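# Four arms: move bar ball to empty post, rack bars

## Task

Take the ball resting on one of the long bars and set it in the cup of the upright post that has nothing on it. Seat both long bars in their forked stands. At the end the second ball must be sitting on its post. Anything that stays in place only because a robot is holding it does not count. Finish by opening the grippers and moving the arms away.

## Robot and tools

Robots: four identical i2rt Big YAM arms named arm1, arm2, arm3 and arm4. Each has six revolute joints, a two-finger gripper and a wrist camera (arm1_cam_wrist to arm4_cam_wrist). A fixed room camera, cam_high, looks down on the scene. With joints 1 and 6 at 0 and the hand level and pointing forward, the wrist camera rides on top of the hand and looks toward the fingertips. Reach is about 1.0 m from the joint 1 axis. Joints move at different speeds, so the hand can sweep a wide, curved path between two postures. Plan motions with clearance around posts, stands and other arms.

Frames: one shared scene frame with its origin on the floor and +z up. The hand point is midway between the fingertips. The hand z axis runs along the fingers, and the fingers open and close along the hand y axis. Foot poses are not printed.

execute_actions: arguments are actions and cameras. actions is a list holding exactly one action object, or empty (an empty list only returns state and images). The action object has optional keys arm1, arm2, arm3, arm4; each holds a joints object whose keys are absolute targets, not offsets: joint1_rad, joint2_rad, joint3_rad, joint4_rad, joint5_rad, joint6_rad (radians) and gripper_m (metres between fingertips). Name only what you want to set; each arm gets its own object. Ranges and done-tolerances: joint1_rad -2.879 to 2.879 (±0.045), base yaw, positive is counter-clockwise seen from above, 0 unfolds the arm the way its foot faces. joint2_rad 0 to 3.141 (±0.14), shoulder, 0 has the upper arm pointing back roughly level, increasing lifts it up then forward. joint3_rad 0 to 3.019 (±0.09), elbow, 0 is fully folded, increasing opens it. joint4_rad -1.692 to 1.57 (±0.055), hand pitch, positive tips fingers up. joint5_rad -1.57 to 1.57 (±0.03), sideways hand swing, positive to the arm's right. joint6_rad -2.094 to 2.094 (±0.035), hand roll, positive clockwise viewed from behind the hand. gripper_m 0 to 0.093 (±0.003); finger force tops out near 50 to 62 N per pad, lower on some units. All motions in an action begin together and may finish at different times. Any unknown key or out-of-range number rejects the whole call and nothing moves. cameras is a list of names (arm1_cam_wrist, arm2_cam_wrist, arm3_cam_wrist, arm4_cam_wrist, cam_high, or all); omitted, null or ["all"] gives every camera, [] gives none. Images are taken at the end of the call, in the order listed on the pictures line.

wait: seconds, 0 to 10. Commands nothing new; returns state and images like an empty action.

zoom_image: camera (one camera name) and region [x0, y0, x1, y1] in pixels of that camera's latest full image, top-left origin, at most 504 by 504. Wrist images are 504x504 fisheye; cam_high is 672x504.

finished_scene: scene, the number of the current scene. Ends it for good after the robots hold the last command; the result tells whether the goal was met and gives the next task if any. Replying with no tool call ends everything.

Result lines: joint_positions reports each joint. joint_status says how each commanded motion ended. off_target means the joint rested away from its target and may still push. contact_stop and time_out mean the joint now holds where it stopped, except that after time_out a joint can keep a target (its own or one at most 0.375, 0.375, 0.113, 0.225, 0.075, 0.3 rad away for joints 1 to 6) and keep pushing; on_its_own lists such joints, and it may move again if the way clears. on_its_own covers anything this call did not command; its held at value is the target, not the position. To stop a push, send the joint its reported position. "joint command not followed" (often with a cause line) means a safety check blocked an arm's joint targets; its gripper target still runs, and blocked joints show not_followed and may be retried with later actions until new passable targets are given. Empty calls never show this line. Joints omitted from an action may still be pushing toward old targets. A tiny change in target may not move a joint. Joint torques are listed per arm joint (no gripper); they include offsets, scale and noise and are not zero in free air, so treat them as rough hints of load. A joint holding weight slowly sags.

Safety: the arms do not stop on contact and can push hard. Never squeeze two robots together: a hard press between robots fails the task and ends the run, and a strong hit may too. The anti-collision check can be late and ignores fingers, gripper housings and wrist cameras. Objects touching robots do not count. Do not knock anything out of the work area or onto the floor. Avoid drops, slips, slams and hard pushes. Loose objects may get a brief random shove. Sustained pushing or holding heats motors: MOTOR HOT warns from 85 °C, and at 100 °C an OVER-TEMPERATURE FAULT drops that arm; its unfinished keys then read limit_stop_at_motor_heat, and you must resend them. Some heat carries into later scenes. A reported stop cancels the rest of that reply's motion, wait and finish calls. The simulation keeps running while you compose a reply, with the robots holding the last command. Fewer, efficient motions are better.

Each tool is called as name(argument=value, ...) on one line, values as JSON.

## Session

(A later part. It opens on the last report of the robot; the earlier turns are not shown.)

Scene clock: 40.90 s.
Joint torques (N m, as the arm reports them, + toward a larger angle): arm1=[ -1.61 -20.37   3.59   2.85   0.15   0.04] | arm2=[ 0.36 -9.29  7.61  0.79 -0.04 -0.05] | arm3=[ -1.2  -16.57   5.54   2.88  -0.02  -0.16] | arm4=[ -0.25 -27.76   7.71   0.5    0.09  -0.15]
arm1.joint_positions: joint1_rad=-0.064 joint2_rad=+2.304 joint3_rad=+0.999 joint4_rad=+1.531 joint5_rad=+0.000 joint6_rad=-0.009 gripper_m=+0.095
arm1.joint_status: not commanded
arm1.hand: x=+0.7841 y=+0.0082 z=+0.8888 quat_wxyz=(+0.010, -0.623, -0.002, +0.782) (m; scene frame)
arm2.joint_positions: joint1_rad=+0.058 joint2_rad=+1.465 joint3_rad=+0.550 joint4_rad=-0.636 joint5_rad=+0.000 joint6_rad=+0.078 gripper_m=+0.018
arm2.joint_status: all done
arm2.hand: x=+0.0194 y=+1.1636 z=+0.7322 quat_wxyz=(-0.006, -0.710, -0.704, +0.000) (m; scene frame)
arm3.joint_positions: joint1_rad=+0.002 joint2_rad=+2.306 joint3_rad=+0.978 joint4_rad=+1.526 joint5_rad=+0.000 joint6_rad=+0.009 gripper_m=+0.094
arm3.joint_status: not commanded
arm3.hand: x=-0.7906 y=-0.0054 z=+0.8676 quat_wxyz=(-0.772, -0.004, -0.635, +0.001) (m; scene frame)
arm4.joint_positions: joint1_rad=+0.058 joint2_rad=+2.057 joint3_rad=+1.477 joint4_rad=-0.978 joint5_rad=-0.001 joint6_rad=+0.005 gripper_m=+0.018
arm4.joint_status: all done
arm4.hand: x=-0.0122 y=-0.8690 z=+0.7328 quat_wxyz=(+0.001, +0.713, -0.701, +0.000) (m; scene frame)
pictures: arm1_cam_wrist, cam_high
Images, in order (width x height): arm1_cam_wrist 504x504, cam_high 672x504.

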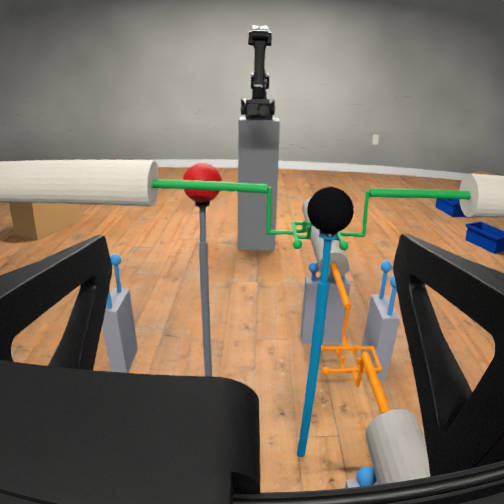

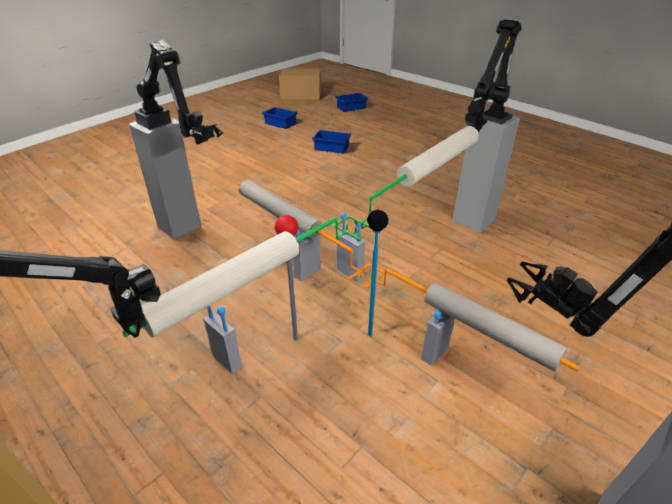

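execute_actions(actions=[{"arm4":{"joints":{"joint2_rad":1.89,"joint3_rad":1.66,"joint4_rad":-1.245}},"arm2":{"joints":{"joint1_rad":0.0,"joint2_rad":1.15,"joint3_rad":0.795,"joint4_rad":-1.125,"joint6_rad":0.01}}}], cameras=[])

execute_actions(actions=[{"arm4":{"joints":{"joint1_rad":0.25,"joint2_rad":1.93,"joint3_rad":1.72,"joint4_rad":-1.27,"joint6_rad":0.19}},"arm2":{"joints":{"joint1_rad":-0.389,"joint2_rad":1.2,"joint3_rad":0.835,"joint4_rad":-1.10,"joint6_rad":-0.385}}}], cameras=[])

execute_actions(actions=[{"arm4":{"joints":{"joint1_rad":0.375,"joint2_rad":1.885,"joint3_rad":1.625,"joint4_rad":-1.225,"joint6_rad":0.315}},"arm2":{"joints":{"joint1_rad":-0.527,"joint2_rad":1.375,"joint3_rad":0.985,"joint4_rad":-1.07,"joint6_rad":-0.525}}}], cameras=[])

execute_actions(actions=[{"arm4":{"joints":{"joint1_rad":0.528,"joint2_rad":1.87,"joint3_rad":1.595,"joint4_rad":-1.21,"joint6_rad":0.468}},"arm2":{"joints":{"joint1_rad":-0.63,"joint2_rad":1.555,"joint3_rad":1.18,"joint4_rad":-1.10,"joint6_rad":-0.628}}}], cameras=[])

execute_actions(actions=[{"arm4":{"joints":{"joint1_rad":0.605,"joint2_rad":1.745,"joint3_rad":1.305,"joint4_rad":-1.05,"joint6_rad":0.55}},"arm2":{"joints":{"joint1_rad":-0.538,"joint2_rad":1.745,"joint3_rad":1.33,"joint4_rad":-1.04,"joint6_rad":-0.527}}}], cameras=["arm3_cam_wrist","cam_high"])

Scene clock: 42.90 s.
Joint torques (N m, as the arm reports them, + toward a larger angle): arm1=[ -1.53 -20.32   3.58   2.82   0.15   0.05] | arm2=[ 0.21 -6.72 14.36 -0.03 -0.02 -0.08] | arm3=[  0.63 -16.69   5.38   2.69  -0.05  -0.19] | arm4=[ -0.24 -24.17  11.53   0.5    0.1   -0.13]
arm1.joint_positions: joint1_rad=-0.064 joint2_rad=+2.304 joint3_rad=+0.999 joint4_rad=+1.531 joint5_rad=+0.000 joint6_rad=-0.009 gripper_m=+0.095
arm1.joint_status: not commanded
arm1.hand: x=+0.7841 y=+0.0082 z=+0.8888 quat_wxyz=(+0.010, -0.623, -0.002, +0.782) (m; scene frame)
arm2.joint_positions: joint1_rad=+0.005 joint2_rad=+1.173 joint3_rad=+0.724 joint4_rad=-1.108 joint5_rad=+0.000 joint6_rad=+0.017 gripper_m=+0.018
arm2.joint_status: all done
arm2.hand: x=+0.0033 y=+1.1639 z=+0.8606 quat_wxyz=(-0.003, -0.708, -0.707, -0.002) (m; scene frame)
arm3.joint_positions: joint1_rad=+0.002 joint2_rad=+2.306 joint3_rad=+0.978 joint4_rad=+1.526 joint5_rad=+0.000 joint6_rad=+0.009 gripper_m=+0.094
arm3.joint_status: not commanded
arm3.hand: x=-0.7906 y=-0.0054 z=+0.8676 quat_wxyz=(-0.772, -0.004, -0.635, +0.001) (m; scene frame)
arm4.joint_positions: joint1_rad=+0.058 joint2_rad=+1.907 joint3_rad=+1.599 joint4_rad=-1.247 joint5_rad=-0.001 joint6_rad=+0.002 gripper_m=+0.018
arm4.joint_status: all done
arm4.hand: x=-0.0123 y=-0.8699 z=+0.8582 quat_wxyz=(+0.000, +0.714, -0.700, -0.001) (m; scene frame)
pictures: none
No camera images: the call's "cameras" was empty. Leave "cameras" out to get every camera's image.

Scene clock: 44.10 s.
Joint torques (N m, as the arm reports them, + toward a larger angle): arm1=[ -1.46 -20.39   3.58   2.82   0.15   0.04] | arm2=[ 0.53 -6.67 13.91  0.8  -0.07 -0.09] | arm3=[  0.04 -16.9    5.61   2.88  -0.03  -0.17] | arm4=[ -0.55 -24.79  11.2    0.43   0.3   -0.21]
arm1.joint_positions: joint1_rad=-0.064 joint2_rad=+2.304 joint3_rad=+0.999 joint4_rad=+1.531 joint5_rad=+0.000 joint6_rad=-0.009 gripper_m=+0.095
arm1.joint_status: not commanded
arm1.hand: x=+0.7841 y=+0.0082 z=+0.8888 quat_wxyz=(+0.010, -0.623, -0.002, +0.782) (m; scene frame)
arm2.joint_positions: joint1_rad=-0.384 joint2_rad=+1.213 joint3_rad=+0.771 joint4_rad=-1.110 joint5_rad=+0.000 joint6_rad=-0.373 gripper_m=+0.018
arm2.joint_status: all done
arm2.hand: x=-0.1115 y=+1.1673 z=+0.8654 quat_wxyz=(-0.002, -0.707, -0.707, +0.002) (m; scene frame)
arm3.joint_positions: joint1_rad=+0.002 joint2_rad=+2.306 joint3_rad=+0.978 joint4_rad=+1.526 joint5_rad=+0.000 joint6_rad=+0.009 gripper_m=+0.094
arm3.joint_status: not commanded
arm3.hand: x=-0.7906 y=-0.0054 z=+0.8676 quat_wxyz=(-0.772, -0.004, -0.635, +0.001) (m; scene frame)
arm4.joint_positions: joint1_rad=+0.260 joint2_rad=+1.948 joint3_rad=+1.665 joint4_rad=-1.269 joint5_rad=-0.006 joint6_rad=+0.202 gripper_m=+0.018
arm4.joint_status: all done
arm4.hand: x=-0.1325 y=-0.8675 z=+0.8595 quat_wxyz=(+0.002, +0.714, -0.700, -0.004) (m; scene frame)
pictures: none
No camera images: the call's "cameras" was empty. Leave "cameras" out to get every camera's image.

Scene clock: 45.07 s.
Joint torques (N m, as the arm reports them, + toward a larger angle): arm1=[ -1.56 -20.36   3.54   2.89   0.15   0.03] | arm2=[ 0.71 -9.54 14.33  0.81 -0.09  0.  ] | arm3=[ -0.24 -15.78   5.34   2.58  -0.05  -0.15] | arm4=[ -0.52 -27.29   9.09   0.48   0.23  -0.18]
arm1.joint_positions: joint1_rad=-0.064 joint2_rad=+2.304 joint3_rad=+0.999 joint4_rad=+1.531 joint5_rad=+0.000 joint6_rad=-0.009 gripper_m=+0.095
arm1.joint_status: not commanded
arm1.hand: x=+0.7841 y=+0.0082 z=+0.8888 quat_wxyz=(+0.010, -0.623, -0.002, +0.782) (m; scene frame)
arm2.joint_positions: joint1_rad=-0.531 joint2_rad=+1.401 joint3_rad=+0.914 joint4_rad=-1.082 joint5_rad=-0.001 joint6_rad=-0.520 gripper_m=+0.018
arm2.joint_status: all done
arm2.hand: x=-0.1813 y=+1.1347 z=+0.8551 quat_wxyz=(+0.001, -0.707, -0.707, -0.006) (m; scene frame)
arm3.joint_positions: joint1_rad=+0.002 joint2_rad=+2.306 joint3_rad=+0.978 joint4_rad=+1.526 joint5_rad=+0.000 joint6_rad=+0.009 gripper_m=+0.094
arm3.joint_status: not commanded
arm3.hand: x=-0.7906 y=-0.0054 z=+0.8676 quat_wxyz=(-0.772, -0.004, -0.635, +0.001) (m; scene frame)
arm4.joint_positions: joint1_rad=+0.388 joint2_rad=+1.933 joint3_rad=+1.599 joint4_rad=-1.226 joint5_rad=-0.003 joint6_rad=+0.327 gripper_m=+0.018
arm4.joint_status: all done
arm4.hand: x=-0.2008 y=-0.9014 z=+0.8442 quat_wxyz=(+0.004, +0.715, -0.699, +0.000) (m; scene frame)
pictures: none
No camera images: the call's "cameras" was empty. Leave "cameras" out to get every camera's image.

Scene clock: 46.10 s.
Joint torques (N m, as the arm reports them, + toward a larger angle): arm1=[ -1.47 -20.21   3.57   2.86   0.14   0.05] | arm2=[  1.11 -12.97  13.42   0.33  -0.02   0.01] | arm3=[ -0.58 -16.4    5.72   2.86  -0.08  -0.2 ] | arm4=[ -0.76 -26.81   8.98   0.6    0.27  -0.21]
arm1.joint_positions: joint1_rad=-0.064 joint2_rad=+2.304 joint3_rad=+0.999 joint4_rad=+1.531 joint5_rad=+0.000 joint6_rad=-0.009 gripper_m=+0.095
arm1.joint_status: not commanded
arm1.hand: x=+0.7841 y=+0.0082 z=+0.8888 quat_wxyz=(+0.010, -0.623, -0.002, +0.782) (m; scene frame)
arm2.joint_positions: joint1_rad=-0.635 joint2_rad=+1.587 joint3_rad=+1.119 joint4_rad=-1.098 joint5_rad=-0.002 joint6_rad=-0.624 gripper_m=+0.018
arm2.joint_status: all done
arm2.hand: x=-0.2567 y=+1.0938 z=+0.8535 quat_wxyz=(+0.000, -0.707, -0.707, -0.004) (m; scene frame)
arm3.joint_positions: joint1_rad=+0.002 joint2_rad=+2.306 joint3_rad=+0.978 joint4_rad=+1.526 joint5_rad=+0.000 joint6_rad=+0.009 gripper_m=+0.094
arm3.joint_status: not commanded
arm3.hand: x=-0.7906 y=-0.0054 z=+0.8676 quat_wxyz=(-0.772, -0.004, -0.635, +0.001) (m; scene frame)
arm4.joint_positions: joint1_rad=+0.541 joint2_rad=+1.918 joint3_rad=+1.571 joint4_rad=-1.211 joint5_rad=-0.005 joint6_rad=+0.482 gripper_m=+0.018
arm4.joint_status: all done
arm4.hand: x=-0.2794 y=-0.9439 z=+0.8431 quat_wxyz=(+0.005, +0.715, -0.699, -0.002) (m; scene frame)
pictures: none
No camera images: the call's "cameras" was empty. Leave "cameras" out to get every camera's image.

Scene clock: 47.10 s.
Joint torques (N m, as the arm reports them, + toward a larger angle): arm1=[ -1.51 -20.38   3.55   2.9    0.16   0.05] | arm2=[  1.   -15.64  13.64   0.52   0.17   0.  ] | arm3=[  0.37 -16.87   5.64   2.62  -0.06  -0.19] | arm4=[ -0.18 -21.95   8.17   0.88   0.31  -0.09]
arm1.joint_positions: joint1_rad=-0.064 joint2_rad=+2.304 joint3_rad=+0.999 joint4_rad=+1.531 joint5_rad=+0.000 joint6_rad=-0.009 gripper_m=+0.095
arm1.joint_status: not commanded
arm1.hand: x=+0.7841 y=+0.0082 z=+0.8888 quat_wxyz=(+0.010, -0.623, -0.002, +0.782) (m; scene frame)
arm2.joint_positions: joint1_rad=-0.537 joint2_rad=+1.784 joint3_rad=+1.265 joint4_rad=-1.044 joint5_rad=-0.005 joint6_rad=-0.526 gripper_m=+0.018
arm2.joint_status: all done
arm2.hand: x=-0.2522 y=+1.0156 z=+0.8139 quat_wxyz=(-0.002, -0.707, -0.707, -0.003) (m; scene frame)
arm3.joint_positions: joint1_rad=+0.002 joint2_rad=+2.306 joint3_rad=+0.978 joint4_rad=+1.526 joint5_rad=+0.000 joint6_rad=+0.009 gripper_m=+0.094
arm3.joint_status: not commanded
arm3.hand: x=-0.7906 y=-0.0054 z=+0.8676 quat_wxyz=(-0.772, -0.004, -0.635, +0.001) (m; scene frame)
arm4.joint_positions: joint1_rad=+0.609 joint2_rad=+1.780 joint3_rad=+1.286 joint4_rad=-1.060 joint5_rad=-0.005 joint6_rad=+0.554 gripper_m=+0.018
arm4.joint_status: all done
arm4.hand: x=-0.2755 y=-1.0229 z=+0.8166 quat_wxyz=(+0.005, +0.714, -0.700, -0.004) (m; scene frame)
pictures: arm3_cam_wrist, cam_high
Images, in order (width x height): arm3_cam_wrist 504x504, cam_high 672x504.

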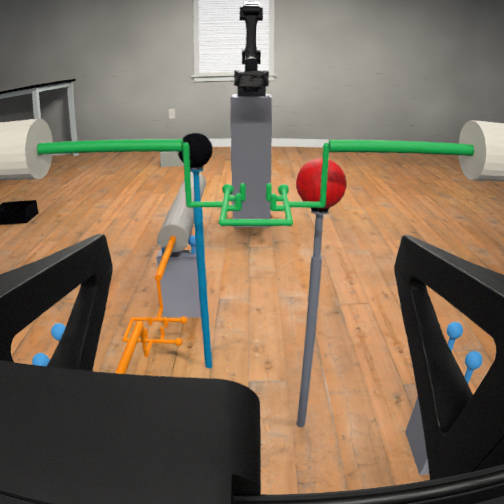

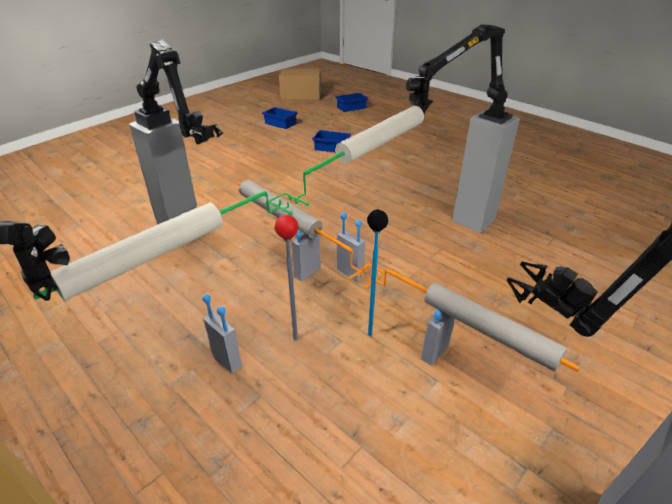

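execute_actions(actions=[{"arm4":{"joints":{"joint2_rad":2.075,"joint3_rad":1.205,"joint4_rad":-0.632}},"arm2":{"joints":{"joint2_rad":2.07,"joint3_rad":1.21,"joint4_rad":-0.625}}}], cameras=[])

execute_actions(actions=[{"arm4":{"joints":{"joint2_rad":2.32,"joint3_rad":1.27,"joint4_rad":-0.445}},"arm2":{"joints":{"joint2_rad":2.32,"joint3_rad":1.28,"joint4_rad":-0.425}}}], cameras=[])

execute_actions(actions=[{"arm4":{"joints":{"joint2_rad":2.51,"joint3_rad":1.345,"joint4_rad":-0.335}},"arm2":{"joints":{"joint2_rad":2.53,"joint3_rad":1.375,"joint4_rad":-0.325}}}], cameras=["arm3_cam_wrist","cam_high"])

Scene clock: 48.77 s.
Joint torques (N m, as the arm reports them, + toward a larger angle): arm1=[ -1.36 -20.25   3.61   2.87   0.16   0.04] | arm2=[  0.64 -18.34   6.91   0.8    0.26  -0.03] | arm3=[  0.38 -16.24   5.49   2.77  -0.09  -0.14] | arm4=[  0.01 -25.21   5.47   0.78   0.17  -0.06]
arm1.joint_positions: joint1_rad=-0.064 joint2_rad=+2.304 joint3_rad=+0.999 joint4_rad=+1.531 joint5_rad=+0.000 joint6_rad=-0.009 gripper_m=+0.095
arm1.joint_status: not commanded
arm1.hand: x=+0.7841 y=+0.0082 z=+0.8888 quat_wxyz=(+0.010, -0.623, -0.002, +0.782) (m; scene frame)
arm2.joint_positions: joint1_rad=-0.536 joint2_rad=+2.130 joint3_rad=+1.196 joint4_rad=-0.638 joint5_rad=-0.007 joint6_rad=-0.526 gripper_m=+0.018
arm2.joint_status: all done
arm2.hand: x=-0.2527 y=+1.0125 z=+0.6252 quat_wxyz=(-0.002, -0.707, -0.707, -0.008) (m; scene frame)
arm3.joint_positions: joint1_rad=+0.002 joint2_rad=+2.306 joint3_rad=+0.978 joint4_rad=+1.526 joint5_rad=+0.000 joint6_rad=+0.009 gripper_m=+0.094
arm3.joint_status: not commanded
arm3.hand: x=-0.7906 y=-0.0054 z=+0.8676 quat_wxyz=(-0.772, -0.004, -0.635, +0.001) (m; scene frame)
arm4.joint_positions: joint1_rad=+0.608 joint2_rad=+2.121 joint3_rad=+1.193 joint4_rad=-0.637 joint5_rad=-0.002 joint6_rad=+0.552 gripper_m=+0.018
arm4.joint_status: all done
arm4.hand: x=-0.2745 y=-1.0246 z=+0.6224 quat_wxyz=(+0.005, +0.714, -0.700, +0.002) (m; scene frame)
pictures: none
No camera images: the call's "cameras" was empty. Leave "cameras" out to get every camera's image.

Scene clock: 49.80 s.
Joint torques (N m, as the arm reports them, + toward a larger angle): arm1=[ -1.44 -20.37   3.56   2.86   0.15   0.04] | arm2=[  0.83 -18.82   6.92   0.65   0.15   0.  ] | arm3=[  0.03 -15.55   5.49   2.77  -0.06  -0.18] | arm4=[  0.36 -25.83   4.92   0.3    0.3   -0.07]
arm1.joint_positions: joint1_rad=-0.064 joint2_rad=+2.304 joint3_rad=+0.999 joint4_rad=+1.531 joint5_rad=+0.000 joint6_rad=-0.009 gripper_m=+0.095
arm1.joint_status: not commanded
arm1.hand: x=+0.7841 y=+0.0082 z=+0.8888 quat_wxyz=(+0.010, -0.623, -0.002, +0.782) (m; scene frame)
arm2.joint_positions: joint1_rad=-0.535 joint2_rad=+2.373 joint3_rad=+1.249 joint4_rad=-0.434 joint5_rad=-0.005 joint6_rad=-0.526 gripper_m=+0.018
arm2.joint_status: all done
arm2.hand: x=-0.2531 y=+1.0117 z=+0.5175 quat_wxyz=(-0.003, -0.707, -0.707, -0.001) (m; scene frame)
arm3.joint_positions: joint1_rad=+0.002 joint2_rad=+2.306 joint3_rad=+0.978 joint4_rad=+1.526 joint5_rad=+0.000 joint6_rad=+0.009 gripper_m=+0.094
arm3.joint_status: not commanded
arm3.hand: x=-0.7906 y=-0.0054 z=+0.8676 quat_wxyz=(-0.772, -0.004, -0.635, +0.001) (m; scene frame)
arm4.joint_positions: joint1_rad=+0.608 joint2_rad=+2.362 joint3_rad=+1.248 joint4_rad=-0.444 joint5_rad=-0.005 joint6_rad=+0.551 gripper_m=+0.018
arm4.joint_status: all done
arm4.hand: x=-0.2764 y=-1.0245 z=+0.5161 quat_wxyz=(+0.006, +0.714, -0.700, -0.002) (m; scene frame)
pictures: none
No camera images: the call's "cameras" was empty. Leave "cameras" out to get every camera's image.

Scene clock: 50.80 s.
Joint torques (N m, as the arm reports them, + toward a larger angle): arm1=[ -1.5  -20.34   3.57   2.88   0.15   0.04] | arm2=[  0.32 -18.55   5.45   0.73   0.06   0.01] | arm3=[ -0.34 -16.53   5.38   2.6    0.    -0.23] | arm4=[ -0.27 -25.72   3.86   0.54   0.28  -0.04]
arm1.joint_positions: joint1_rad=-0.064 joint2_rad=+2.304 joint3_rad=+0.999 joint4_rad=+1.531 joint5_rad=+0.000 joint6_rad=-0.009 gripper_m=+0.095
arm1.joint_status: not commanded
arm1.hand: x=+0.7841 y=+0.0082 z=+0.8888 quat_wxyz=(+0.010, -0.623, -0.002, +0.782) (m; scene frame)
arm2.joint_positions: joint1_rad=-0.536 joint2_rad=+2.571 joint3_rad=+1.353 joint4_rad=-0.336 joint5_rad=-0.003 joint6_rad=-0.529 gripper_m=+0.018
arm2.joint_status: all done
arm2.hand: x=-0.2556 y=+1.0093 z=+0.4366 quat_wxyz=(-0.002, -0.706, -0.708, +0.002) (m; scene frame)
arm3.joint_positions: joint1_rad=+0.002 joint2_rad=+2.306 joint3_rad=+0.978 joint4_rad=+1.526 joint5_rad=+0.000 joint6_rad=+0.009 gripper_m=+0.094
arm3.joint_status: not commanded
arm3.hand: x=-0.7906 y=-0.0054 z=+0.8676 quat_wxyz=(-0.772, -0.004, -0.635, +0.001) (m; scene frame)
arm4.joint_positions: joint1_rad=+0.608 joint2_rad=+2.544 joint3_rad=+1.327 joint4_rad=-0.338 joint5_rad=-0.005 joint6_rad=+0.550 gripper_m=+0.018
arm4.joint_status: all done
arm4.hand: x=-0.2755 y=-1.0266 z=+0.4396 quat_wxyz=(+0.005, +0.715, -0.699, -0.003) (m; scene frame)
pictures: arm3_cam_wrist, cam_high
Images, in order (width x height): arm3_cam_wrist 504x504, cam_high 672x504.

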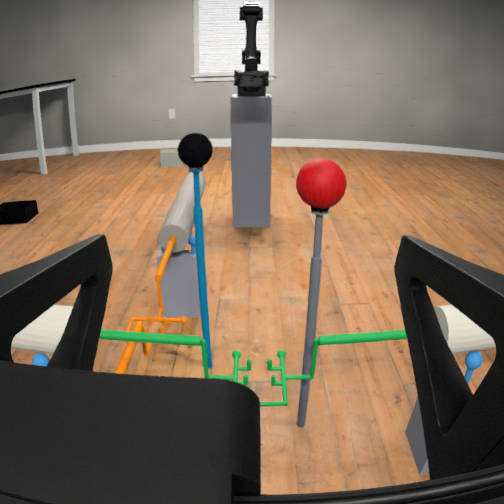

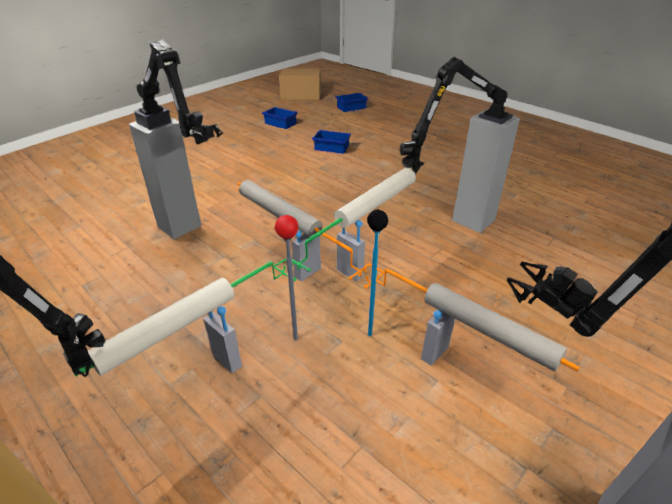

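execute_actions(actions=[{"arm4":{"joints":{"gripper_m":0.06}},"arm2":{"joints":{"gripper_m":0.06}}}], cameras=[])

execute_actions(actions=[{"arm4":{"joints":{"joint2_rad":2.32,"joint3_rad":1.24,"joint4_rad":-0.46}},"arm2":{"joints":{"joint2_rad":2.32,"joint3_rad":1.245,"joint4_rad":-0.46}}}], cameras=[])

execute_actions(actions=[{"arm4":{"joints":{"joint2_rad":1.9,"joint3_rad":1.2,"joint4_rad":-0.85}},"arm2":{"joints":{"joint2_rad":1.9,"joint3_rad":1.2,"joint4_rad":-0.85}}}], cameras=["cam_high"])

finished_scene(scene=1)

Scene clock: 52.00 s.
Joint torques (N m, as the arm reports them, + toward a larger angle): arm1=[ -1.41 -20.33   3.57   2.86   0.17   0.04] | arm2=[  0.46 -17.71   5.61   0.72  -0.01   0.  ] | arm3=[  0.56 -16.99   5.72   2.82  -0.07  -0.19] | arm4=[  0.69 -23.52   4.02   0.64   0.22  -0.03]
arm1.joint_positions: joint1_rad=-0.064 joint2_rad=+2.304 joint3_rad=+0.999 joint4_rad=+1.531 joint5_rad=+0.000 joint6_rad=-0.009 gripper_m=+0.095
arm1.joint_status: not commanded
arm1.hand: x=+0.7841 y=+0.0082 z=+0.8888 quat_wxyz=(+0.010, -0.623, -0.002, +0.782) (m; scene frame)
arm2.joint_positions: joint1_rad=-0.536 joint2_rad=+2.562 joint3_rad=+1.354 joint4_rad=-0.336 joint5_rad=-0.002 joint6_rad=-0.529 gripper_m=+0.060
arm2.joint_status: all done
arm2.hand: x=-0.2579 y=+1.0057 z=+0.4409 quat_wxyz=(-0.003, -0.706, -0.708, +0.006) (m; scene frame)
arm3.joint_positions: joint1_rad=+0.002 joint2_rad=+2.306 joint3_rad=+0.978 joint4_rad=+1.526 joint5_rad=+0.000 joint6_rad=+0.009 gripper_m=+0.094
arm3.joint_status: not commanded
arm3.hand: x=-0.7906 y=-0.0054 z=+0.8676 quat_wxyz=(-0.772, -0.004, -0.635, +0.001) (m; scene frame)
arm4.joint_positions: joint1_rad=+0.608 joint2_rad=+2.521 joint3_rad=+1.327 joint4_rad=-0.338 joint5_rad=-0.003 joint6_rad=+0.550 gripper_m=+0.060
arm4.joint_status: all done
arm4.hand: x=-0.2811 y=-1.0173 z=+0.4510 quat_wxyz=(+0.002, +0.715, -0.699, -0.014) (m; scene frame)
pictures: none
No camera images: the call's "cameras" was empty. Leave "cameras" out to get every camera's image.

Scene clock: 53.10 s.
Joint torques (N m, as the arm reports them, + toward a larger angle): arm1=[ -1.51 -20.25   3.55   2.89   0.15   0.04] | arm2=[  0.62 -14.64   5.71   0.02  -0.01   0.02] | arm3=[  0.21 -16.25   5.48   2.68  -0.04  -0.22] | arm4=[  0.37 -20.62   4.23   0.28   0.22  -0.06]
arm1.joint_positions: joint1_rad=-0.064 joint2_rad=+2.304 joint3_rad=+0.999 joint4_rad=+1.531 joint5_rad=+0.000 joint6_rad=-0.009 gripper_m=+0.095
arm1.joint_status: not commanded
arm1.hand: x=+0.7841 y=+0.0082 z=+0.8888 quat_wxyz=(+0.010, -0.623, -0.002, +0.782) (m; scene frame)
arm2.joint_positions: joint1_rad=-0.536 joint2_rad=+2.319 joint3_rad=+1.235 joint4_rad=-0.446 joint5_rad=-0.002 joint6_rad=-0.529 gripper_m=+0.060
arm2.joint_status: all done
arm2.hand: x=-0.2586 y=+1.0046 z=+0.5414 quat_wxyz=(-0.005, -0.706, -0.708, +0.013) (m; scene frame)
arm3.joint_positions: joint1_rad=+0.002 joint2_rad=+2.306 joint3_rad=+0.978 joint4_rad=+1.526 joint5_rad=+0.000 joint6_rad=+0.009 gripper_m=+0.094
arm3.joint_status: not commanded
arm3.hand: x=-0.7906 y=-0.0054 z=+0.8676 quat_wxyz=(-0.772, -0.004, -0.635, +0.001) (m; scene frame)
arm4.joint_positions: joint1_rad=+0.608 joint2_rad=+2.305 joint3_rad=+1.232 joint4_rad=-0.454 joint5_rad=-0.003 joint6_rad=+0.550 gripper_m=+0.060
arm4.joint_status: all done
arm4.hand: x=-0.2808 y=-1.0167 z=+0.5410 quat_wxyz=(+0.002, +0.715, -0.699, -0.016) (m; scene frame)
pictures: none
No camera images: the call's "cameras" was empty. Leave "cameras" out to get every camera's image.

Scene clock: 54.50 s.
Joint torques (N m, as the arm reports them, + toward a larger angle): arm1=[ -1.52 -20.32   3.59   2.84   0.15   0.03] | arm2=[  0.21 -13.25   8.7   -0.14   0.     0.  ] | arm3=[ -0.3  -15.74   5.34   2.64  -0.12  -0.21] | arm4=[  0.09 -18.86   6.64   0.22   0.21  -0.05]
arm1.joint_positions: joint1_rad=-0.064 joint2_rad=+2.304 joint3_rad=+0.999 joint4_rad=+1.531 joint5_rad=+0.000 joint6_rad=-0.009 gripper_m=+0.095
arm1.joint_status: not commanded
arm1.hand: x=+0.7841 y=+0.0082 z=+0.8888 quat_wxyz=(+0.010, -0.623, -0.002, +0.782) (m; scene frame)
arm2.joint_positions: joint1_rad=-0.536 joint2_rad=+1.899 joint3_rad=+1.183 joint4_rad=-0.834 joint5_rad=-0.002 joint6_rad=-0.529 gripper_m=+0.060
arm2.joint_status: all done
arm2.hand: x=-0.2516 y=+1.0168 z=+0.7335 quat_wxyz=(-0.002, -0.706, -0.708, +0.003) (m; scene frame)
arm3.joint_positions: joint1_rad=+0.002 joint2_rad=+2.306 joint3_rad=+0.978 joint4_rad=+1.526 joint5_rad=+0.000 joint6_rad=+0.009 gripper_m=+0.094
arm3.joint_status: not commanded
arm3.hand: x=-0.7906 y=-0.0054 z=+0.8676 quat_wxyz=(-0.772, -0.004, -0.635, +0.001) (m; scene frame)
arm4.joint_positions: joint1_rad=+0.608 joint2_rad=+1.893 joint3_rad=+1.190 joint4_rad=-0.842 joint5_rad=-0.003 joint6_rad=+0.550 gripper_m=+0.060
arm4.joint_status: all done
arm4.hand: x=-0.2727 y=-1.0267 z=+0.7320 quat_wxyz=(+0.004, +0.715, -0.699, -0.008) (m; scene frame)
pictures: cam_high
Images, in order (width x height): cam_high 672x504.

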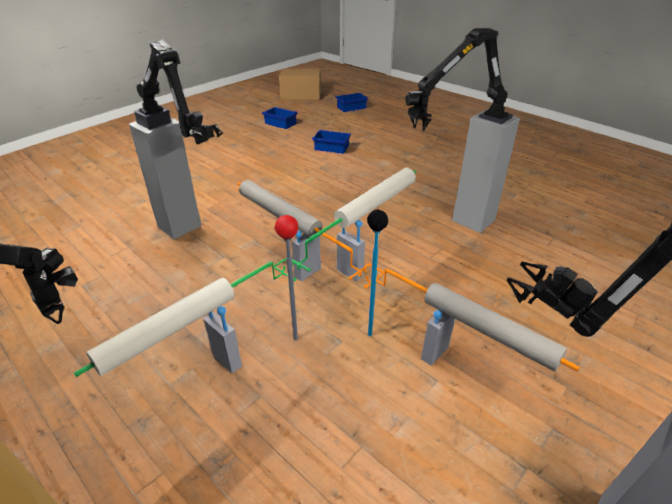

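The scene is finished: the task was done.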